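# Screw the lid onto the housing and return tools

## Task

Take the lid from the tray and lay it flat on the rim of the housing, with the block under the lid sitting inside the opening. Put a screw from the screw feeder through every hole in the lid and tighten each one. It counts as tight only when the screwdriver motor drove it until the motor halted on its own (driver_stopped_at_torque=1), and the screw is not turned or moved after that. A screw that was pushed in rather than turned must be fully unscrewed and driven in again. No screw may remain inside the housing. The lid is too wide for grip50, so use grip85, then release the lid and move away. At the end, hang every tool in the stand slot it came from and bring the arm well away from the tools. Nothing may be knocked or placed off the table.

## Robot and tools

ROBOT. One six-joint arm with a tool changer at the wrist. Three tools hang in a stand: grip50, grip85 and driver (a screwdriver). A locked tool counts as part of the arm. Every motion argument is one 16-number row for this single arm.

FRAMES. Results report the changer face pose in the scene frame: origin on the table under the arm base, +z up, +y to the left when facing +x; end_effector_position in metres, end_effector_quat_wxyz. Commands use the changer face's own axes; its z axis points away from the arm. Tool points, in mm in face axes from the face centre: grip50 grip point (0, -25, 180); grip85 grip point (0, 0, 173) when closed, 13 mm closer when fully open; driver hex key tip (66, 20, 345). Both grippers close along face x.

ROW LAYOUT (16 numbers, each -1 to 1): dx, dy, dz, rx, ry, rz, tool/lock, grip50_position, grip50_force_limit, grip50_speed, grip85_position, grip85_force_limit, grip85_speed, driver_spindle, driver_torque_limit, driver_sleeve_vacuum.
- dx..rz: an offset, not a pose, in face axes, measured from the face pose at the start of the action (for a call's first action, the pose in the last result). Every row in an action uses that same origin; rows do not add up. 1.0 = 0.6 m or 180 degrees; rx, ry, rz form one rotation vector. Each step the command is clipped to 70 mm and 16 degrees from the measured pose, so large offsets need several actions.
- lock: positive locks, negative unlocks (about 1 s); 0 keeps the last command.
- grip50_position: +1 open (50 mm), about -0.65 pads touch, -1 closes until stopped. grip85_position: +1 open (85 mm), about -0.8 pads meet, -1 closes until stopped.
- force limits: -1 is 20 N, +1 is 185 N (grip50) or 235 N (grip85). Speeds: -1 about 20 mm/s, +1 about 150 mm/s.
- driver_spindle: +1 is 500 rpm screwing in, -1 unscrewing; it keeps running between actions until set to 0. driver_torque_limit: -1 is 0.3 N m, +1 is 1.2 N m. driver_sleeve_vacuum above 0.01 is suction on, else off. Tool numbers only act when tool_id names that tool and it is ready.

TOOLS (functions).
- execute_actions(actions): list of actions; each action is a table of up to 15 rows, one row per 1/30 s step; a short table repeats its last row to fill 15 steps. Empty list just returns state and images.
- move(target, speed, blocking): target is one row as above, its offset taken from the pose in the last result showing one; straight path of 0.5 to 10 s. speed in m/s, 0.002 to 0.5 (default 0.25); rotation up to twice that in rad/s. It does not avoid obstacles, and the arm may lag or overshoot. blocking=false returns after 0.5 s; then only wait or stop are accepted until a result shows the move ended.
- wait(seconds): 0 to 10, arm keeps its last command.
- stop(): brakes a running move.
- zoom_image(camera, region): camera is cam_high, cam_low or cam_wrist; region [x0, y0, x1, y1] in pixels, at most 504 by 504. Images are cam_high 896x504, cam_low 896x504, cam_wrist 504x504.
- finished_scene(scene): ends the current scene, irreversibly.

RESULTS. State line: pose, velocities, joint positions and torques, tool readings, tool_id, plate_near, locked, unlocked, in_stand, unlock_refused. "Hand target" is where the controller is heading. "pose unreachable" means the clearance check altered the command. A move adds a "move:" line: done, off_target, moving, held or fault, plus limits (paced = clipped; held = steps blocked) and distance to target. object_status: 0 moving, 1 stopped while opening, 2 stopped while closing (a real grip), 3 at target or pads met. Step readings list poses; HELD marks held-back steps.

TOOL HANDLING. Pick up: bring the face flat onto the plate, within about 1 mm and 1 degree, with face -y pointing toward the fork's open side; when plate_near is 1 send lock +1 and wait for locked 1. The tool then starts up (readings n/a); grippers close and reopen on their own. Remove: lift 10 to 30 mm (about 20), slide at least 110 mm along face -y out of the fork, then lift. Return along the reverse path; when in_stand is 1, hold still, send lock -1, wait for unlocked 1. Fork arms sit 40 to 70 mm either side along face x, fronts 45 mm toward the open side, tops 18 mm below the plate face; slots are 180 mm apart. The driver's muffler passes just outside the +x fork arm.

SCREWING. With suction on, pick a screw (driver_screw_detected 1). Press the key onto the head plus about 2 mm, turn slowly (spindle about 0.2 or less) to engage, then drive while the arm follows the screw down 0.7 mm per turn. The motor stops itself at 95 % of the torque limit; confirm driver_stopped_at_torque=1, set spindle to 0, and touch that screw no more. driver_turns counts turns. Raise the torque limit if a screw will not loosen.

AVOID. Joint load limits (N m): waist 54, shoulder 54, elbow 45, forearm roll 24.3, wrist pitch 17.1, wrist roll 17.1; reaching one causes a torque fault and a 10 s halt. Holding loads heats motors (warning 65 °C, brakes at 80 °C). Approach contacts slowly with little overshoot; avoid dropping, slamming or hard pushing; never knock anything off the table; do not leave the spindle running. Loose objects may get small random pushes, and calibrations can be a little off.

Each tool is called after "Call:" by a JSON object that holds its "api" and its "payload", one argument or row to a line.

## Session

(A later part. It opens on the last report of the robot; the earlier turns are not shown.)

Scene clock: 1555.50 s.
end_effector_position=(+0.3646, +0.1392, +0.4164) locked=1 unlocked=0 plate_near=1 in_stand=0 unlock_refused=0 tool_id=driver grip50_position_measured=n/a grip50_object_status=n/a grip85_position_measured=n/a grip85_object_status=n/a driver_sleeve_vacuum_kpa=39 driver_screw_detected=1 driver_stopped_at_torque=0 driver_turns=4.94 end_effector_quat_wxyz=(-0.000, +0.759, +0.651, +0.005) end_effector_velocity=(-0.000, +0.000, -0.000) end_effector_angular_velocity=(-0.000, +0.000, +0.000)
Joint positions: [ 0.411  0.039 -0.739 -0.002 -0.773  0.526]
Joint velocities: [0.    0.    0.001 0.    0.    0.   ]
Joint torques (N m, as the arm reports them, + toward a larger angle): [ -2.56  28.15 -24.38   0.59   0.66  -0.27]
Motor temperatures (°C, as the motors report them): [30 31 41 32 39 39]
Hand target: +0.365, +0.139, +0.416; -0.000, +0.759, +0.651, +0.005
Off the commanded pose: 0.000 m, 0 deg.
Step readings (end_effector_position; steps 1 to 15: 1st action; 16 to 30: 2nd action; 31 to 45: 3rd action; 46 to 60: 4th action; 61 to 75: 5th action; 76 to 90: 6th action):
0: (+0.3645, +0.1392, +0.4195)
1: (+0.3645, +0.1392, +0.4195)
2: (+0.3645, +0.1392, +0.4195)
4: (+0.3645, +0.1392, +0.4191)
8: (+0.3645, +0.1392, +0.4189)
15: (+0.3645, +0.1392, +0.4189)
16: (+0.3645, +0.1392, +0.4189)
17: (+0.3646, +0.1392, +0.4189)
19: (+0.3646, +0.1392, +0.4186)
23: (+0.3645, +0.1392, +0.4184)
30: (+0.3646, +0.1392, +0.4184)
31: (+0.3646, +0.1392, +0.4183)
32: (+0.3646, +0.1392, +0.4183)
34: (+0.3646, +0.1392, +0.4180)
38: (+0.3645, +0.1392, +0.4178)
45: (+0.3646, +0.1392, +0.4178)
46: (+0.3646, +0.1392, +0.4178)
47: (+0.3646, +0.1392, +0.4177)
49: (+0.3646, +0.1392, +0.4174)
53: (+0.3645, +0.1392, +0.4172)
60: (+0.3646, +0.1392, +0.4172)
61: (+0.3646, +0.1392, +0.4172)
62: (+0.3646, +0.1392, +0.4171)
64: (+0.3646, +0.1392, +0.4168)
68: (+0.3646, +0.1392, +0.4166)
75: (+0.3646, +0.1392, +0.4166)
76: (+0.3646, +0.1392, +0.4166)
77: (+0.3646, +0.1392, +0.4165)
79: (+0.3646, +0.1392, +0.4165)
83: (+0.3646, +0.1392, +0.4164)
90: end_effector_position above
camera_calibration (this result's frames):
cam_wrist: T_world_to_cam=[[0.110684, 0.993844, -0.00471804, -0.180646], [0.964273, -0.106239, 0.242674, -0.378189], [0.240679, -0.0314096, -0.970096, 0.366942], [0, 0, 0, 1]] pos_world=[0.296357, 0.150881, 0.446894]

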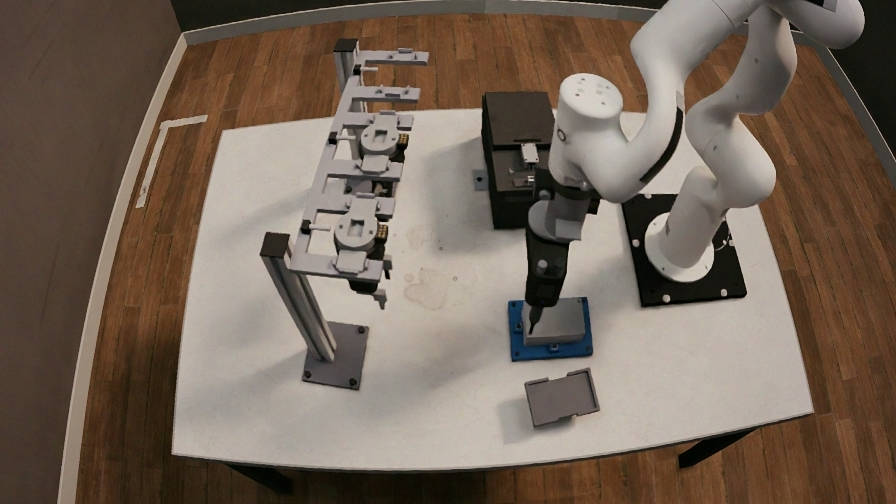

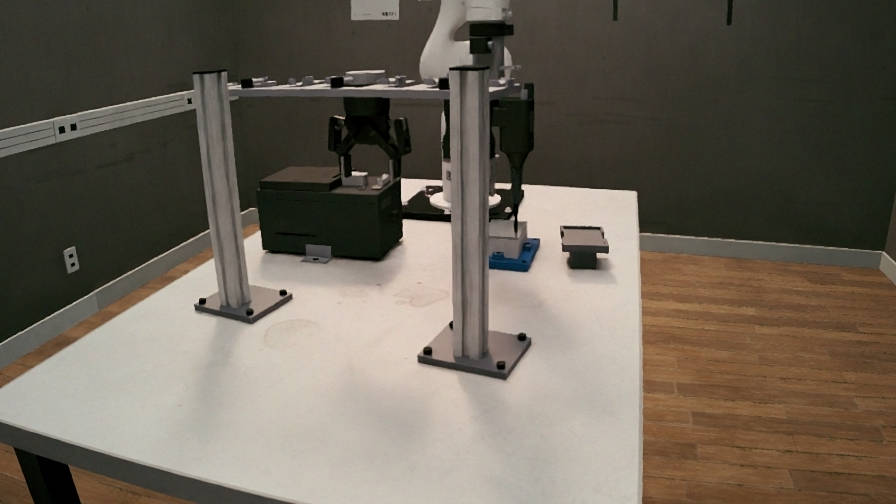

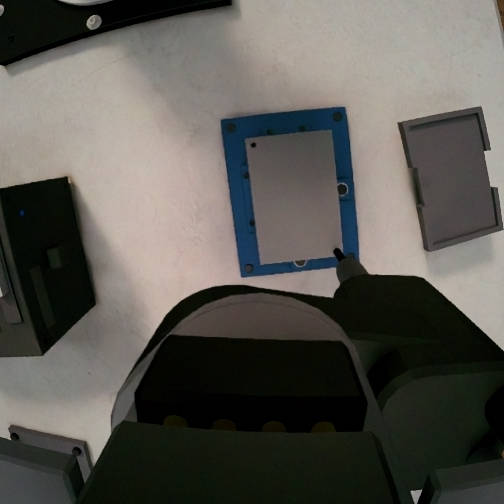

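Call:
{"api": "execute_actions", "payload": {
  "actions": [
    [[0,0,0.0017,0,0,0,0,1,0,0,1,0,0,0.4,0,1]],
    [[0,0,0.002,0,0,0,0,1,0,0,1,0,0,0.4,0,1]],
    [[0,0,0.002,0,0,0,0,1,0,0,1,0,0,0.4,0,1]],
    [[0,0,0.0019,0,0,0,0,1,0,0,1,0,0,0.4,0,1]],
    [[0,0,0.0011,0,0,0,0,1,0,0,1,0,0,0.2,0,1]],
    [[0,0,0.0003,0,0,0,0,1,0,0,1,0,0,0,0,1]]
  ]
}}

Call:
{"api": "zoom_image", "payload": {
  "camera": "cam_low",
  "region": [490,200,540,250]
}}

Scene clock: 1586.87 s.
end_effector_position=(+0.3646, +0.1392, +0.4107) locked=1 unlocked=0 plate_near=1 in_stand=0 unlock_refused=0 tool_id=driver grip50_position_measured=n/a grip50_object_status=n/a grip85_position_measured=n/a grip85_object_status=n/a driver_sleeve_vacuum_kpa=40 driver_screw_detected=1 driver_stopped_at_torque=0 driver_turns=12.16 end_effector_quat_wxyz=(-0.000, +0.759, +0.651, +0.005) end_effector_velocity=(+0.000, -0.000, -0.000) end_effector_angular_velocity=(-0.000, -0.001, +0.000)
Joint positions: [ 0.411  0.032 -0.732 -0.002 -0.758  0.526]
Joint velocities: [-0.001 -0.     0.    -0.001  0.001 -0.   ]
Joint torques (N m, as the arm reports them, + toward a larger angle): [ -1.44  25.92 -23.45   0.14   0.36  -0.37]
Motor temperatures (°C, as the motors report them): [30 31 41 32 39 39]
Hand target: +0.365, +0.139, +0.411; -0.000, +0.759, +0.651, +0.005
Off the commanded pose: 0.000 m, 0 deg.
Step readings (end_effector_position; steps 1 to 15: 1st action; 16 to 30: 2nd action; 31 to 45: 3rd action; 46 to 60: 4th action; 61 to 75: 5th action; 76 to 90: 6th action):
0: (+0.3646, +0.1392, +0.4164)
1: (+0.3646, +0.1392, +0.4164)
2: (+0.3646, +0.1392, +0.4163)
4: (+0.3646, +0.1392, +0.4157)
8: (+0.3646, +0.1392, +0.4154)
15: (+0.3646, +0.1392, +0.4154)
16: (+0.3646, +0.1392, +0.4154)
17: (+0.3646, +0.1392, +0.4152)
19: (+0.3646, +0.1392, +0.4146)
23: (+0.3647, +0.1392, +0.4144)
30: (+0.3646, +0.1392, +0.4141)
31: (+0.3646, +0.1392, +0.4141)
32: (+0.3646, +0.1392, +0.4140)
34: (+0.3647, +0.1393, +0.4134)
38: (+0.3647, +0.1393, +0.4131)
45: (+0.3646, +0.1392, +0.4128)
46: (+0.3646, +0.1392, +0.4127)
47: (+0.3646, +0.1392, +0.4126)
49: (+0.3647, +0.1393, +0.4122)
53: (+0.3646, +0.1392, +0.4118)
60: (+0.3646, +0.1392, +0.4115)
61: (+0.3646, +0.1392, +0.4115)
62: (+0.3646, +0.1392, +0.4114)
64: (+0.3646, +0.1392, +0.4112)
68: (+0.3646, +0.1392, +0.4110)
75: (+0.3646, +0.1392, +0.4109)
76: (+0.3646, +0.1392, +0.4109)
77: (+0.3646, +0.1392, +0.4108)
79: (+0.3646, +0.1392, +0.4108)
83: (+0.3646, +0.1392, +0.4107)
90: end_effector_position above
camera_calibration (this result's frames):
cam_wrist: T_world_to_cam=[[0.110777, 0.993835, -0.00463484, -0.180761], [0.964208, -0.106342, 0.242887, -0.376865], [0.240897, -0.0313751, -0.970044, 0.361303], [0, 0, 0, 1]] pos_world=[0.296364, 0.150906, 0.441177]

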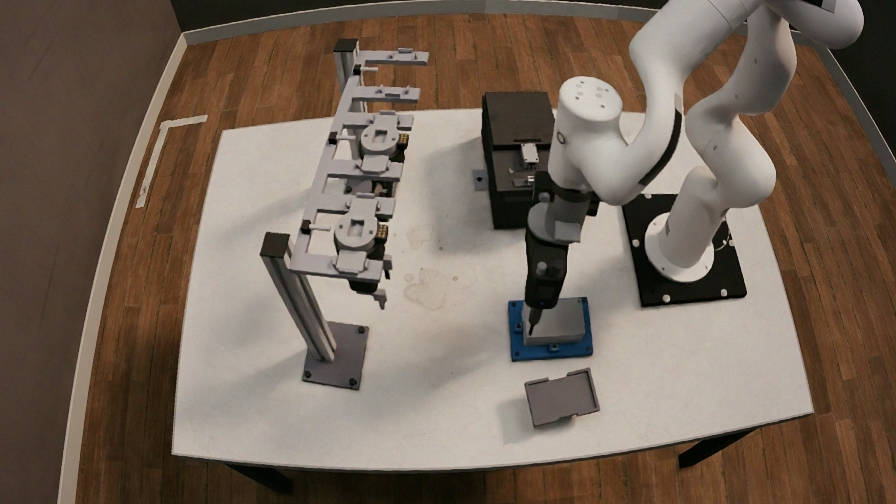

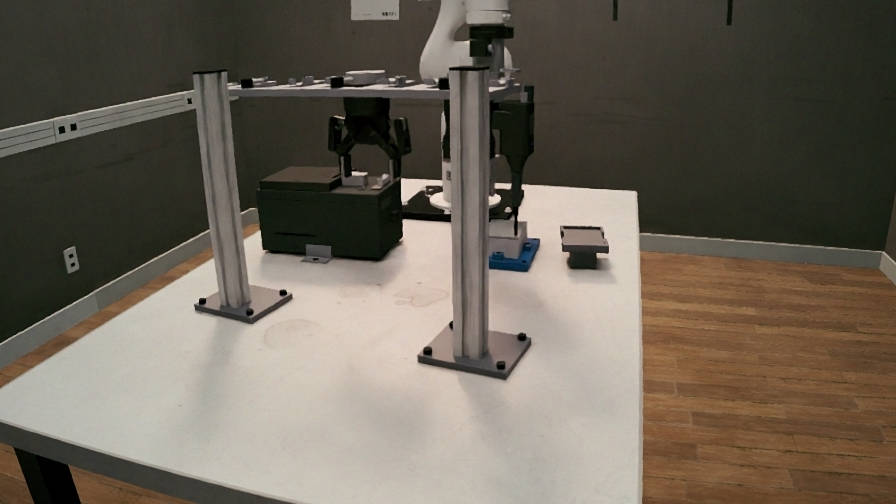

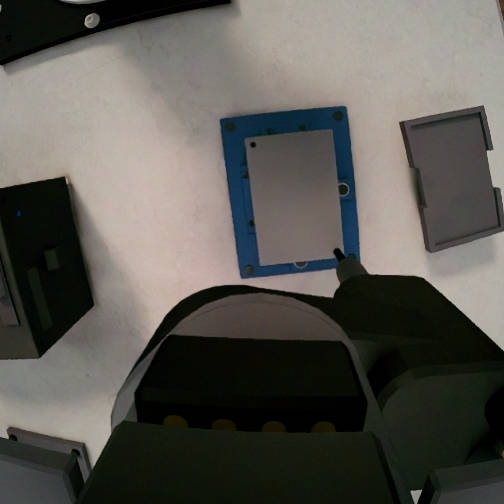

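Region (490, 200, 540, 250) of cam_low's 896x504 image, scaled by 10.080, with more detail than that image has.

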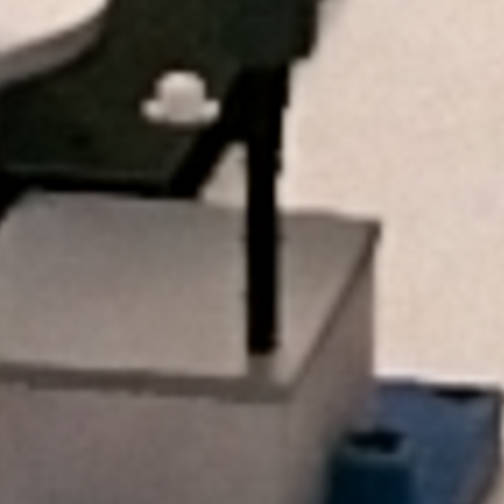

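Call:
{"api": "execute_actions", "payload": {
  "actions": [
    [[0,0,0.0004,0,0,0,0,1,0,0,1,0,0,0.2,0,1]],
    [[0,0,0.0008,0,0,0,0,1,0,0,1,0,0,0.2,0,1]],
    [[0,0,0.0008,0,0,0,0,1,0,0,1,0,0,0.2,0,1]],
    [[0,0,0,0,0,0,0,1,0,0,1,0,0,0,0,1]]
  ]
}}

Call:
{"api": "zoom_image", "payload": {
  "camera": "cam_low",
  "region": [490,200,540,250]
}}

Scene clock: 1600.17 s.
end_effector_position=(+0.3646, +0.1393, +0.4095) locked=1 unlocked=0 plate_near=1 in_stand=0 unlock_refused=0 tool_id=driver grip50_position_measured=n/a grip50_object_status=n/a grip85_position_measured=n/a grip85_object_status=n/a driver_sleeve_vacuum_kpa=40 driver_screw_detected=1 driver_stopped_at_torque=1 driver_turns=12.81 end_effector_quat_wxyz=(-0.000, +0.759, +0.651, +0.005) end_effector_velocity=(+0.000, +0.000, -0.000) end_effector_angular_velocity=(+0.000, -0.001, +0.001)
Joint positions: [ 0.411  0.031 -0.73  -0.002 -0.755  0.526]
Joint velocities: [ 0.    -0.     0.     0.     0.002 -0.001]
Joint torques (N m, as the arm reports them, + toward a larger angle): [ -2.23  26.8  -23.14   0.24   0.23  -0.35]
Motor temperatures (°C, as the motors report them): [30 31 41 32 39 39]
Hand target: +0.365, +0.139, +0.410; -0.000, +0.759, +0.651, +0.005
Off the commanded pose: 0.000 m, 0 deg.
Step readings (end_effector_position; steps 1 to 15: 1st action; 16 to 30: 2nd action; 31 to 45: 3rd action; 46 to 60: 4th action):
0: (+0.3646, +0.1392, +0.4107)
1: (+0.3646, +0.1392, +0.4107)
2: (+0.3646, +0.1392, +0.4107)
4: (+0.3646, +0.1392, +0.4105)
8: (+0.3646, +0.1392, +0.4105)
15: (+0.3646, +0.1393, +0.4105)
16: (+0.3646, +0.1393, +0.4104)
17: (+0.3646, +0.1393, +0.4104)
19: (+0.3646, +0.1393, +0.4101)
23: (+0.3646, +0.1393, +0.4100)
30: (+0.3646, +0.1393, +0.4100)
31: (+0.3646, +0.1393, +0.4100)
32: (+0.3646, +0.1393, +0.4099)
34: (+0.3646, +0.1393, +0.4097)
38: (+0.3646, +0.1393, +0.4095)
45: (+0.3646, +0.1393, +0.4095)
46: (+0.3646, +0.1393, +0.4095)
47: (+0.3646, +0.1393, +0.4095)
49: (+0.3646, +0.1393, +0.4095)
53: (+0.3646, +0.1393, +0.4095)
60: end_effector_position above
camera_calibration (this result's frames):
cam_wrist: T_world_to_cam=[[0.110026, 0.993918, -0.00462957, -0.180546], [0.964246, -0.105609, 0.243057, -0.376784], [0.24109, -0.0312067, -0.970001, 0.360031], [0, 0, 0, 1]] pos_world=[0.296377, 0.150891, 0.439975]

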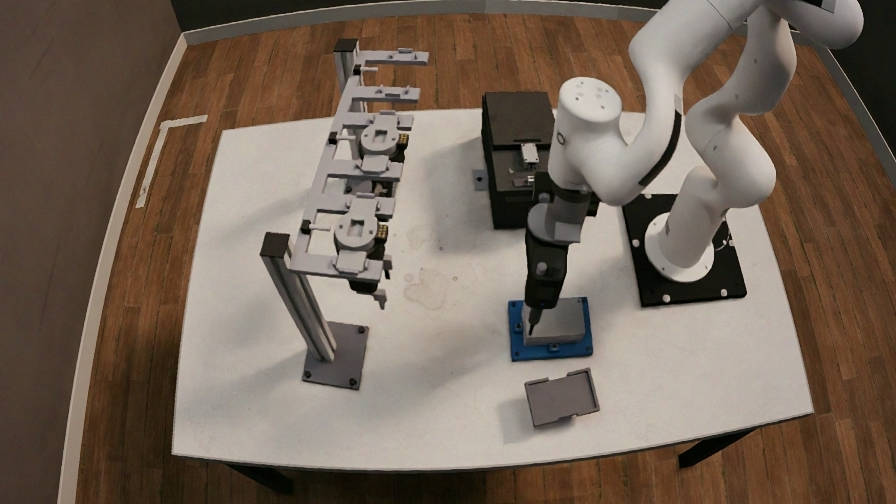

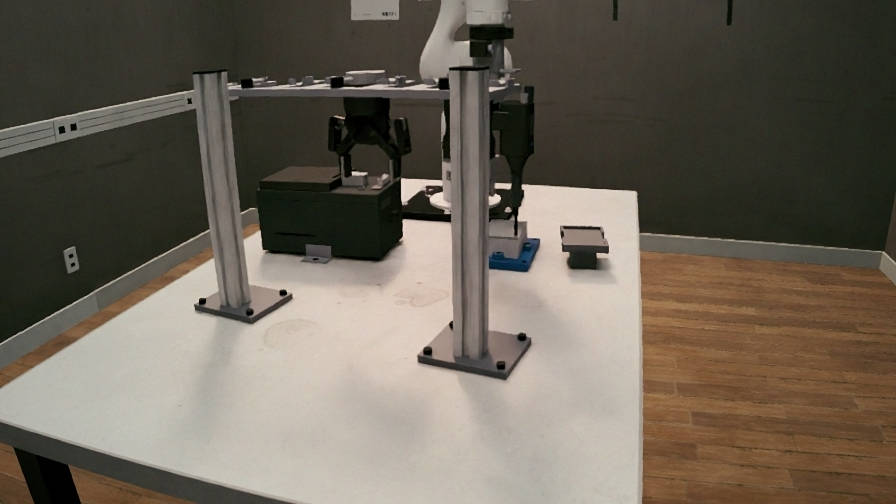

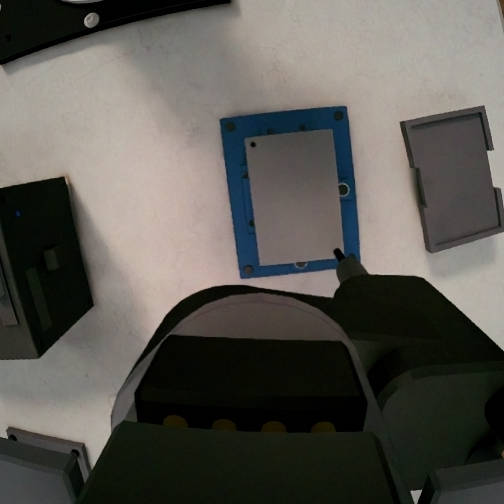

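Region (490, 200, 540, 250) of cam_low's 896x504 image, scaled by 10.080, with more detail than that image has.

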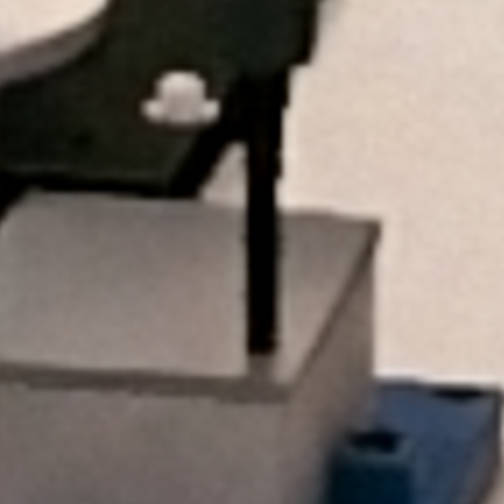

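Call:
{"api": "execute_actions", "payload": {
  "actions": [
    [[0,0,0,0,0,0,0,1,0,0,1,0,0,0,0,-1]]
  ]
}}

Call:
{"api": "move", "payload": {
  "target": [0,0,-0.04,0,0,0,0,1,0,0,1,0,0,0,0,-1],
  "speed": 0.02
}}

Call:
{"api": "zoom_image", "payload": {
  "camera": "cam_low",
  "region": [490,200,540,250]
}}

Call:
{"api": "zoom_image", "payload": {
  "camera": "cam_wrist",
  "region": [310,220,360,270]
}}

Scene clock: 1609.93 s.
end_effector_position=(+0.3646, +0.1393, +0.4095) locked=1 unlocked=0 plate_near=1 in_stand=0 unlock_refused=0 tool_id=driver grip50_position_measured=n/a grip50_object_status=n/a grip85_position_measured=n/a grip85_object_status=n/a driver_sleeve_vacuum_kpa=0 driver_screw_detected=0 driver_stopped_at_torque=1 driver_turns=12.81 end_effector_quat_wxyz=(-0.000, +0.759, +0.651, +0.005) end_effector_velocity=(-0.000, -0.000, -0.000) end_effector_angular_velocity=(-0.000, +0.001, +0.000)
Joint positions: [ 0.411  0.031 -0.73  -0.002 -0.755  0.526]
Joint velocities: [-0.    -0.     0.001 -0.    -0.    -0.   ]
Joint torques (N m, as the arm reports them, + toward a larger angle): [ -1.69  26.46 -22.77   0.31   0.31  -0.29]
Motor temperatures (°C, as the motors report them): [30 31 41 32 39 39]
Hand target: +0.365, +0.139, +0.410; -0.000, +0.759, +0.651, +0.005
Off the commanded pose: 0.000 m, 0 deg.
Step readings (end_effector_position):
0: (+0.3646, +0.1393, +0.4095)
1: (+0.3646, +0.1393, +0.4095)
2: (+0.3646, +0.1393, +0.4095)
4: (+0.3646, +0.1393, +0.4095)
8: (+0.3646, +0.1393, +0.4095)
15: end_effector_position above
camera_calibration (this result's frames):
cam_wrist: T_world_to_cam=[[0.110026, 0.993918, -0.00463025, -0.180545], [0.964246, -0.10561, 0.243056, -0.376783], [0.241089, -0.0312073, -0.970001, 0.360032], [0, 0, 0, 1]] pos_world=[0.296377, 0.150891, 0.439975]

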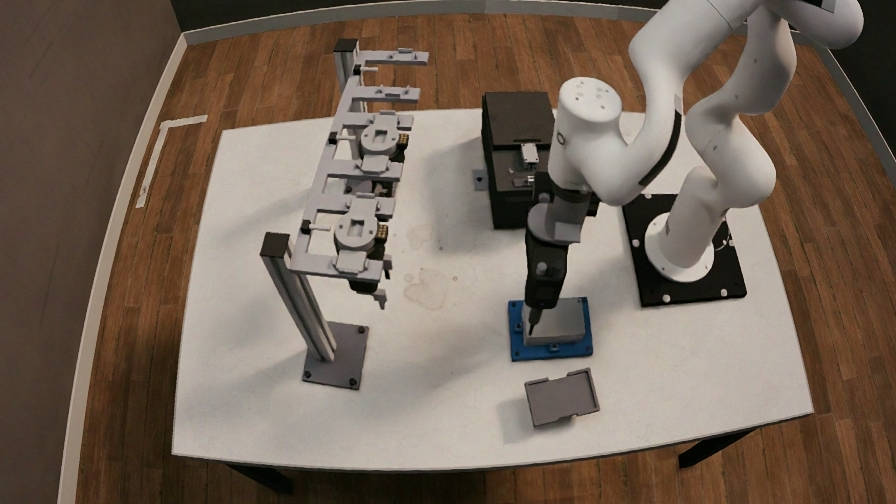

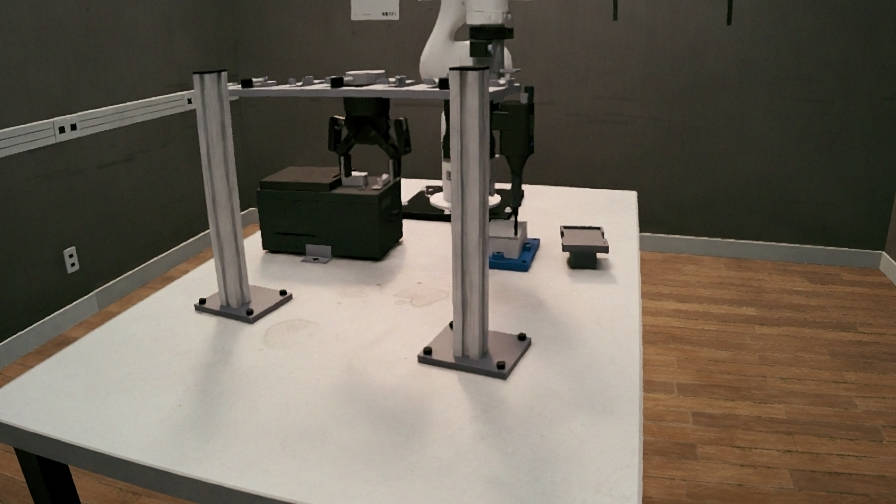

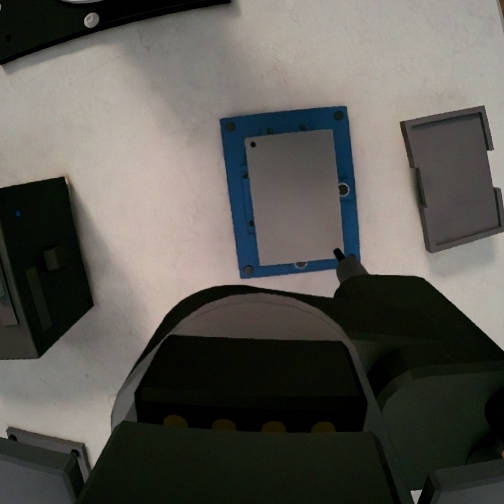

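Scene clock: 1611.40 s.
end_effector_position=(+0.3645, +0.1391, +0.4334) locked=1 unlocked=0 plate_near=1 in_stand=0 unlock_refused=0 tool_id=driver grip50_position_measured=n/a grip50_object_status=n/a grip85_position_measured=n/a grip85_object_status=n/a driver_sleeve_vacuum_kpa=0 driver_screw_detected=0 driver_stopped_at_torque=1 driver_turns=12.81 end_effector_quat_wxyz=(-0.000, +0.759, +0.651, +0.005) end_effector_velocity=(-0.001, -0.000, -0.001) end_effector_angular_velocity=(-0.002, +0.006, +0.000)
Joint positions: [ 0.411  0.061 -0.76  -0.002 -0.815  0.525]
Joint velocities: [-0.    -0.001  0.001  0.    -0.005 -0.   ]
Joint torques (N m, as the arm reports them, + toward a larger angle): [ -2.48  28.47 -25.52   0.58   0.87  -0.35]
Motor temperatures (°C, as the motors report them): [30 31 41 32 39 39]
Hand target: +0.364, +0.139, +0.434; -0.000, +0.759, +0.651, +0.005
Off the commanded pose: 0.000 m, 0 deg.
move: done
camera_calibration (this result's frames):
cam_wrist: T_world_to_cam=[[0.109954, 0.993926, -0.00457542, -0.1803], [0.964264, -0.105554, 0.24301, -0.382453], [0.241051, -0.0311318, -0.970013, 0.383283], [0, 0, 0, 1]] pos_world=[0.296219, 0.150767, 0.463904]

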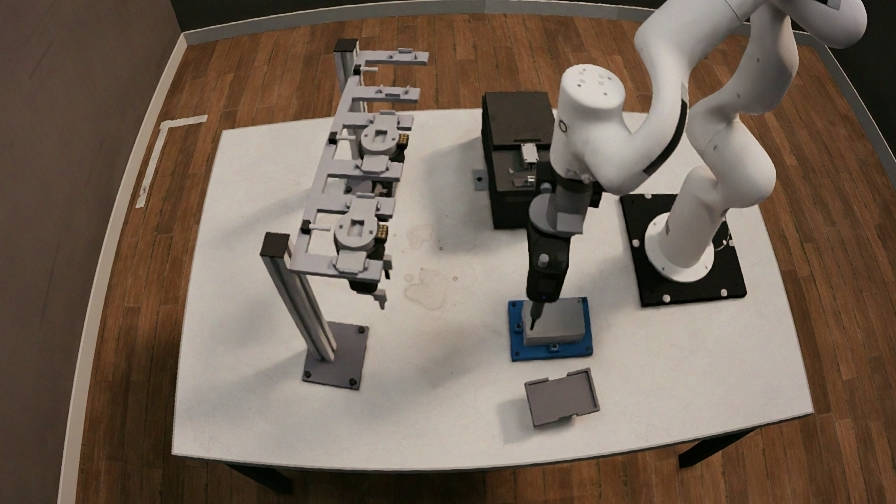

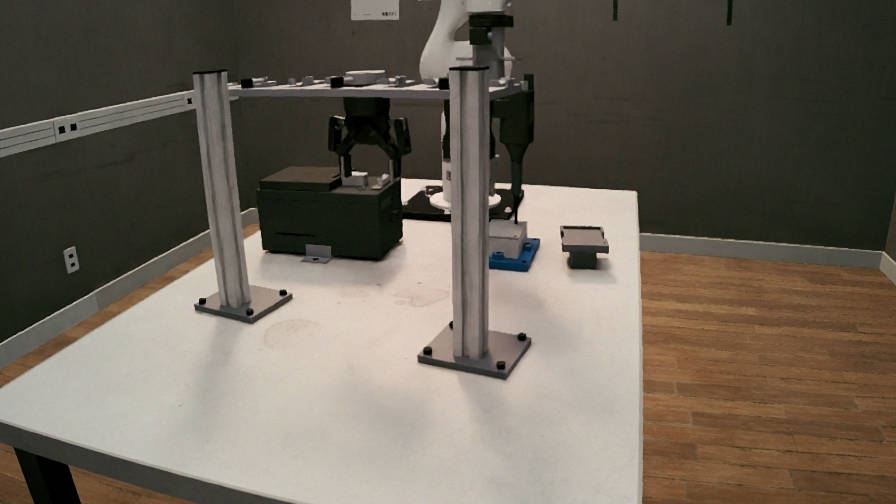

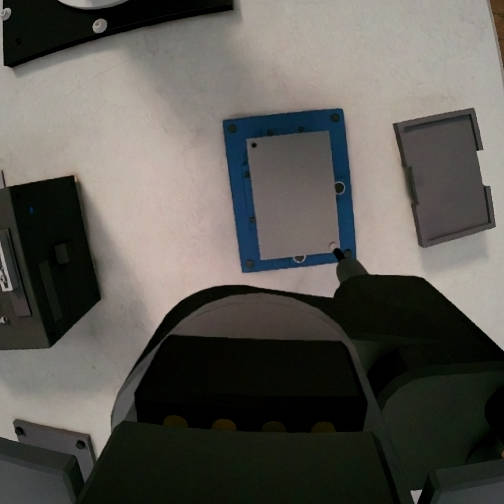

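Region (490, 200, 540, 250) of cam_low's 896x504 image, scaled by 10.080, with more detail than that image has.

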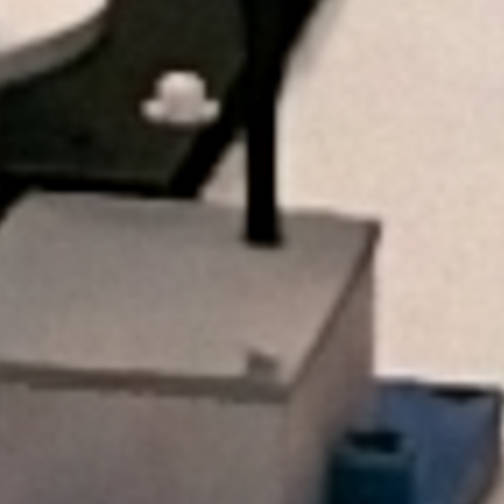

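Region (310, 220, 360, 270) of cam_wrist's 504x504 image, scaled by 10.080, with more detail than that image has.

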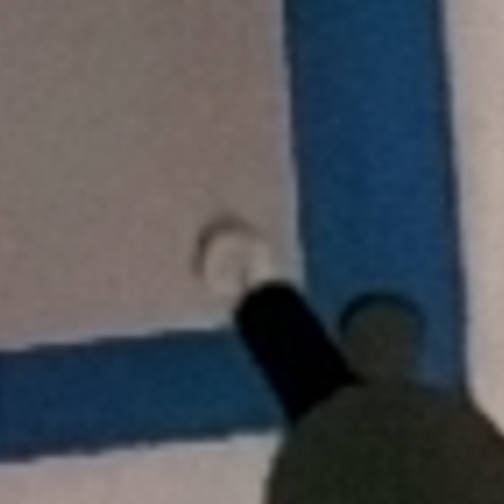

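Call:
{"api": "move", "payload": {
  "target": [-0.4995,0.0233,-0.186,0,0,0,0,1,0,0,1,0,0,0,0,-1],
  "speed": 0.2
}}

Call:
{"api": "zoom_image", "payload": {
  "camera": "cam_wrist",
  "region": [300,200,380,280]
}}

Scene clock: 1627.27 s.
end_effector_position=(+0.3316, -0.1595, +0.5432) locked=1 unlocked=0 plate_near=1 in_stand=0 unlock_refused=0 tool_id=driver grip50_position_measured=n/a grip50_object_status=n/a grip85_position_measured=n/a grip85_object_status=n/a driver_sleeve_vacuum_kpa=0 driver_screw_detected=0 driver_stopped_at_torque=1 driver_turns=12.81 end_effector_quat_wxyz=(+0.000, +0.759, +0.651, +0.005) end_effector_velocity=(+0.000, -0.001, +0.001) end_effector_angular_velocity=(-0.001, -0.002, +0.002)
Joint positions: [-0.402  0.21  -0.886  0.003 -1.091 -0.29 ]
Joint velocities: [-0.002 -0.001 -0.003  0.    -0.    -0.004]
Joint torques (N m, as the arm reports them, + toward a larger angle): [ -1.91  21.12 -26.69   1.07   0.13  -0.27]
Motor temperatures (°C, as the motors report them): [30 31 41 32 39 39]
Hand target: +0.332, -0.160, +0.543; +0.000, +0.759, +0.651, +0.005
Off the commanded pose: 0.001 m, 0 deg.
move: done
camera_calibration (this result's frames):
cam_wrist: T_world_to_cam=[[0.109341, 0.993991, -0.00514636, 0.121168], [0.964172, -0.104799, 0.243699, -0.4092], [0.241696, -0.0316083, -0.969837, 0.487963], [0, 0, 0, 1]] pos_world=[0.263352, -0.1479, 0.57359]

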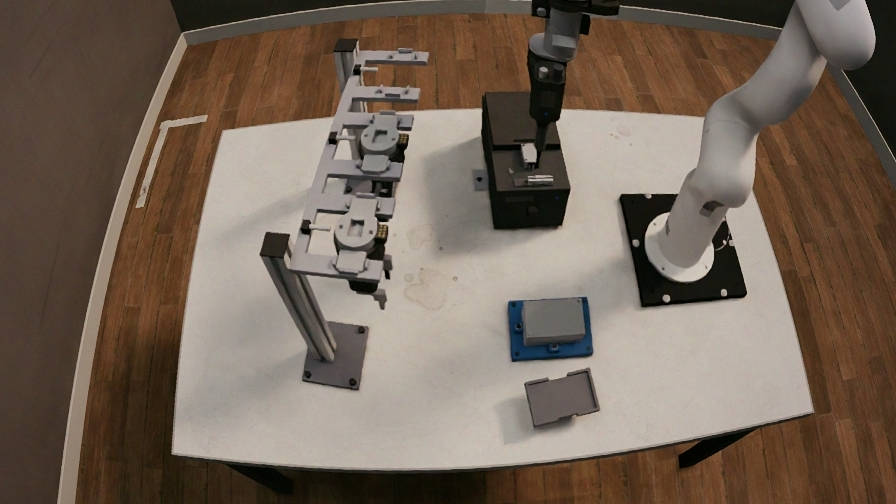

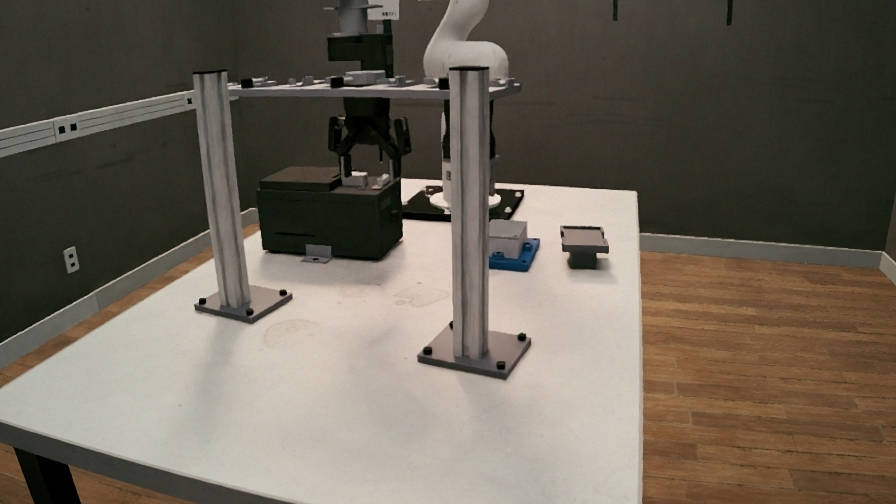

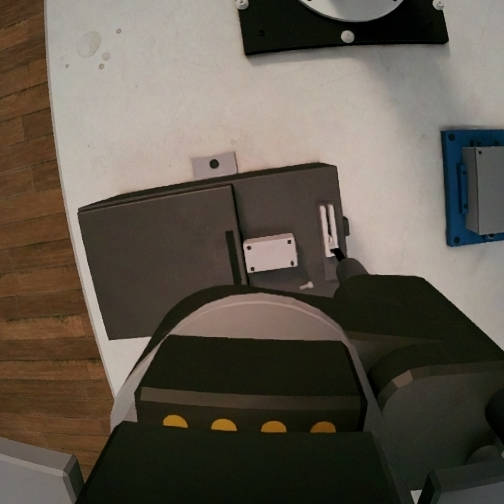

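Region (300, 200, 380, 280) of cam_wrist's 504x504 image, scaled by 6.300, with more detail than that image has.

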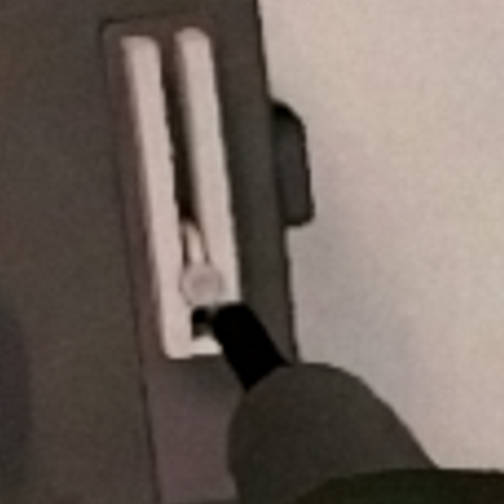

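Call:
{"api": "move", "payload": {
  "target": [0,0.002,0.0437,0,0,0,0,1,0,0,1,0,0,0,0,-1],
  "speed": 0.03
}}

Call:
{"api": "zoom_image", "payload": {
  "camera": "cam_wrist",
  "region": [310,220,370,280]
}}

Scene clock: 1637.53 s.
end_effector_position=(+0.3330, -0.1596, +0.5171) locked=1 unlocked=0 plate_near=1 in_stand=0 unlock_refused=0 tool_id=driver grip50_position_measured=n/a grip50_object_status=n/a grip85_position_measured=n/a grip85_object_status=n/a driver_sleeve_vacuum_kpa=0 driver_screw_detected=0 driver_stopped_at_torque=1 driver_turns=12.81 end_effector_quat_wxyz=(+0.000, +0.759, +0.651, +0.005) end_effector_velocity=(+0.001, -0.000, +0.000) end_effector_angular_velocity=(-0.001, -0.003, -0.000)
Joint positions: [-0.401  0.195 -0.84   0.003 -1.029 -0.289]
Joint velocities: [ 0.    -0.    -0.     0.     0.003  0.   ]
Joint torques (N m, as the arm reports them, + toward a larger angle): [ -1.71  21.05 -26.32   1.08   0.14  -0.3 ]
Motor temperatures (°C, as the motors report them): [30 31 41 32 39 39]
Hand target: +0.333, -0.160, +0.517; +0.000, +0.759, +0.651, +0.005
Off the commanded pose: 0.000 m, 0 deg.
move: done
camera_calibration (this result's frames):
cam_wrist: T_world_to_cam=[[0.109437, 0.99398, -0.00522969, 0.120961], [0.96414, -0.104869, 0.243797, -0.404195], [0.241781, -0.0317226, -0.969812, 0.462257], [0, 0, 0, 1]] pos_world=[0.264697, -0.147957, 0.547477]

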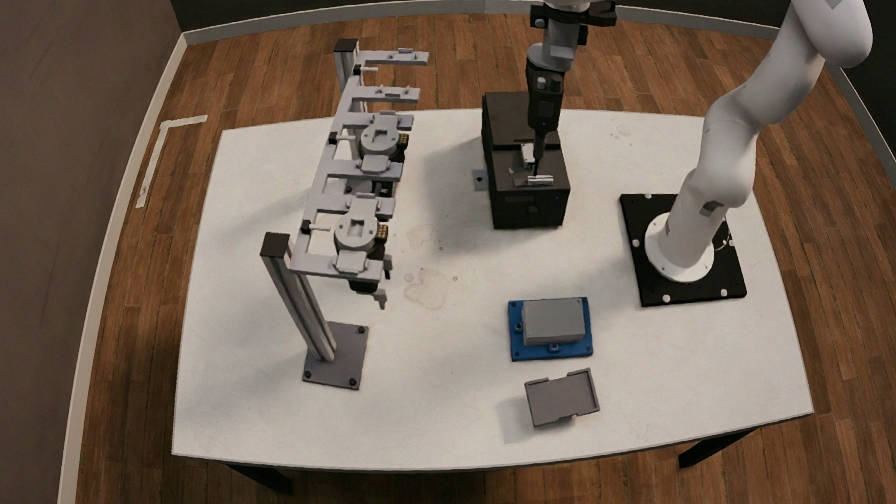

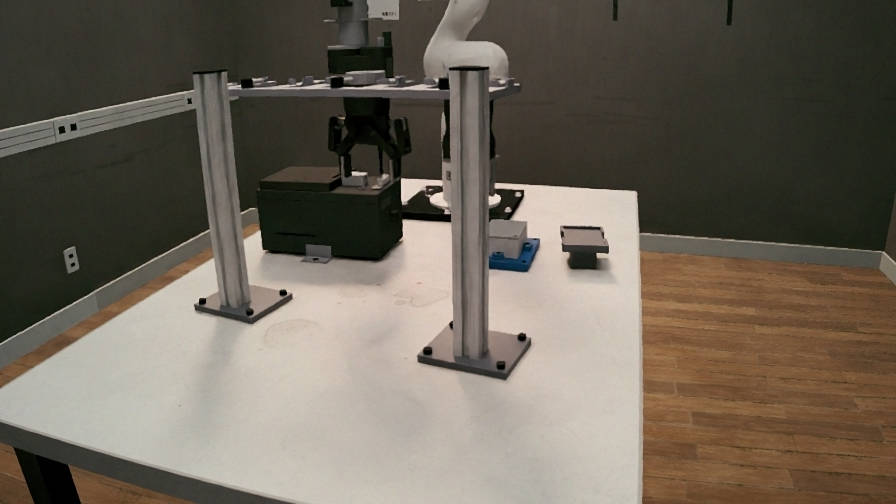

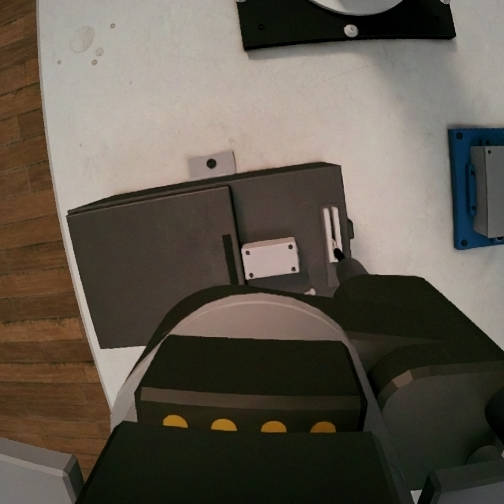

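Region (310, 220, 370, 280) of cam_wrist's 504x504 image, scaled by 8.400, with more detail than that image has.

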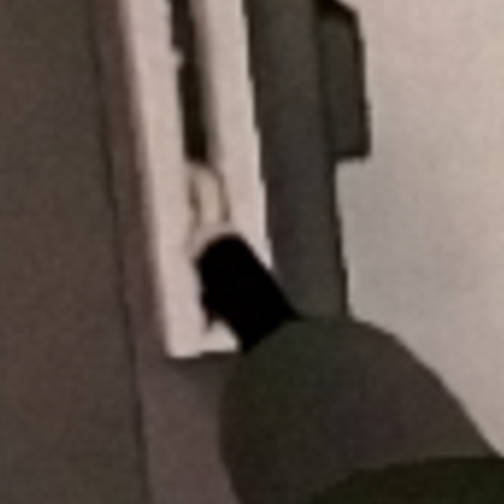

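Call:
{"api": "execute_actions", "payload": {
  "actions": []
}}

Scene clock: 1673.87 s.
end_effector_position=(+0.3329, -0.1596, +0.5170) locked=1 unlocked=0 plate_near=1 in_stand=0 unlock_refused=0 tool_id=driver grip50_position_measured=n/a grip50_object_status=n/a grip85_position_measured=n/a grip85_object_status=n/a driver_sleeve_vacuum_kpa=0 driver_screw_detected=0 driver_stopped_at_torque=1 driver_turns=12.81 end_effector_quat_wxyz=(+0.000, +0.759, +0.651, +0.005) end_effector_velocity=(-0.000, -0.000, +0.000) end_effector_angular_velocity=(-0.000, -0.001, +0.000)
Joint positions: [-0.401  0.195 -0.84   0.003 -1.029 -0.289]
Joint velocities: [-0.001  0.     0.    -0.     0.001 -0.001]
Joint torques (N m, as the arm reports them, + toward a larger angle): [ -2.14  21.39 -26.42   0.88   0.1   -0.31]
Motor temperatures (°C, as the motors report them): [30 31 41 32 39 39]
Hand target: +0.333, -0.160, +0.517; +0.000, +0.759, +0.651, +0.005
Off the commanded pose: 0.000 m, 0 deg.
camera_calibration (this result's frames):
cam_wrist: T_world_to_cam=[[0.109432, 0.993981, -0.00519214, 0.120936], [0.964168, -0.104876, 0.243681, -0.404103], [0.24167, -0.0316725, -0.969841, 0.462217], [0, 0, 0, 1]] pos_world=[0.264685, -0.147949, 0.547378]

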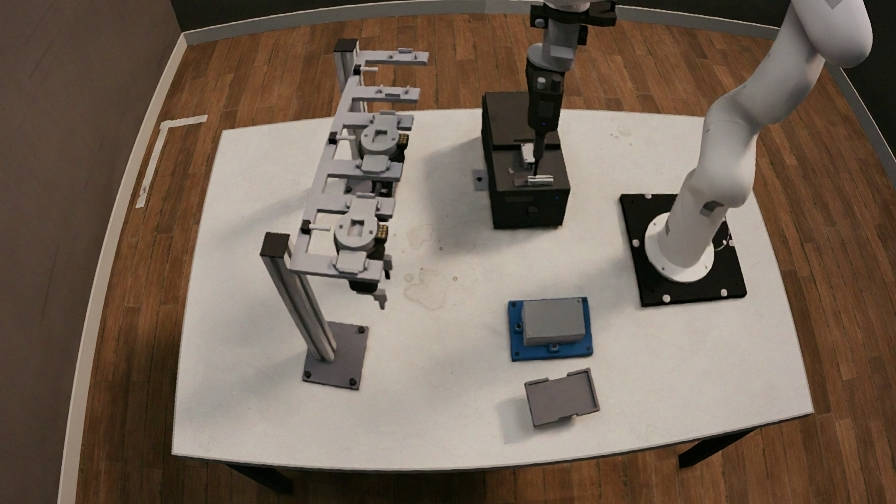

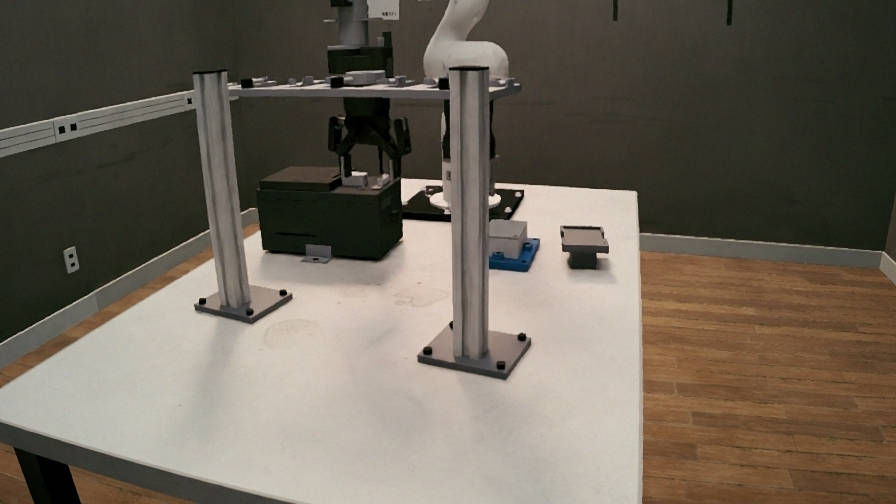

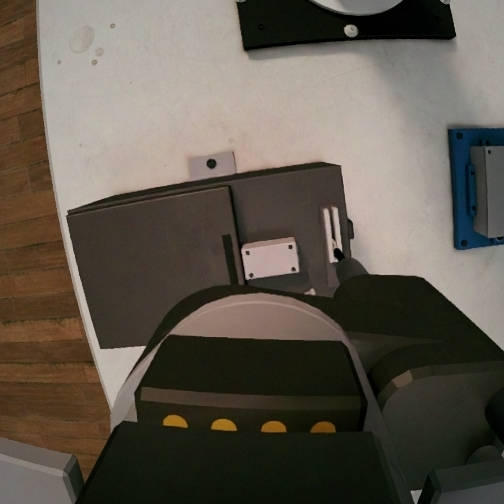

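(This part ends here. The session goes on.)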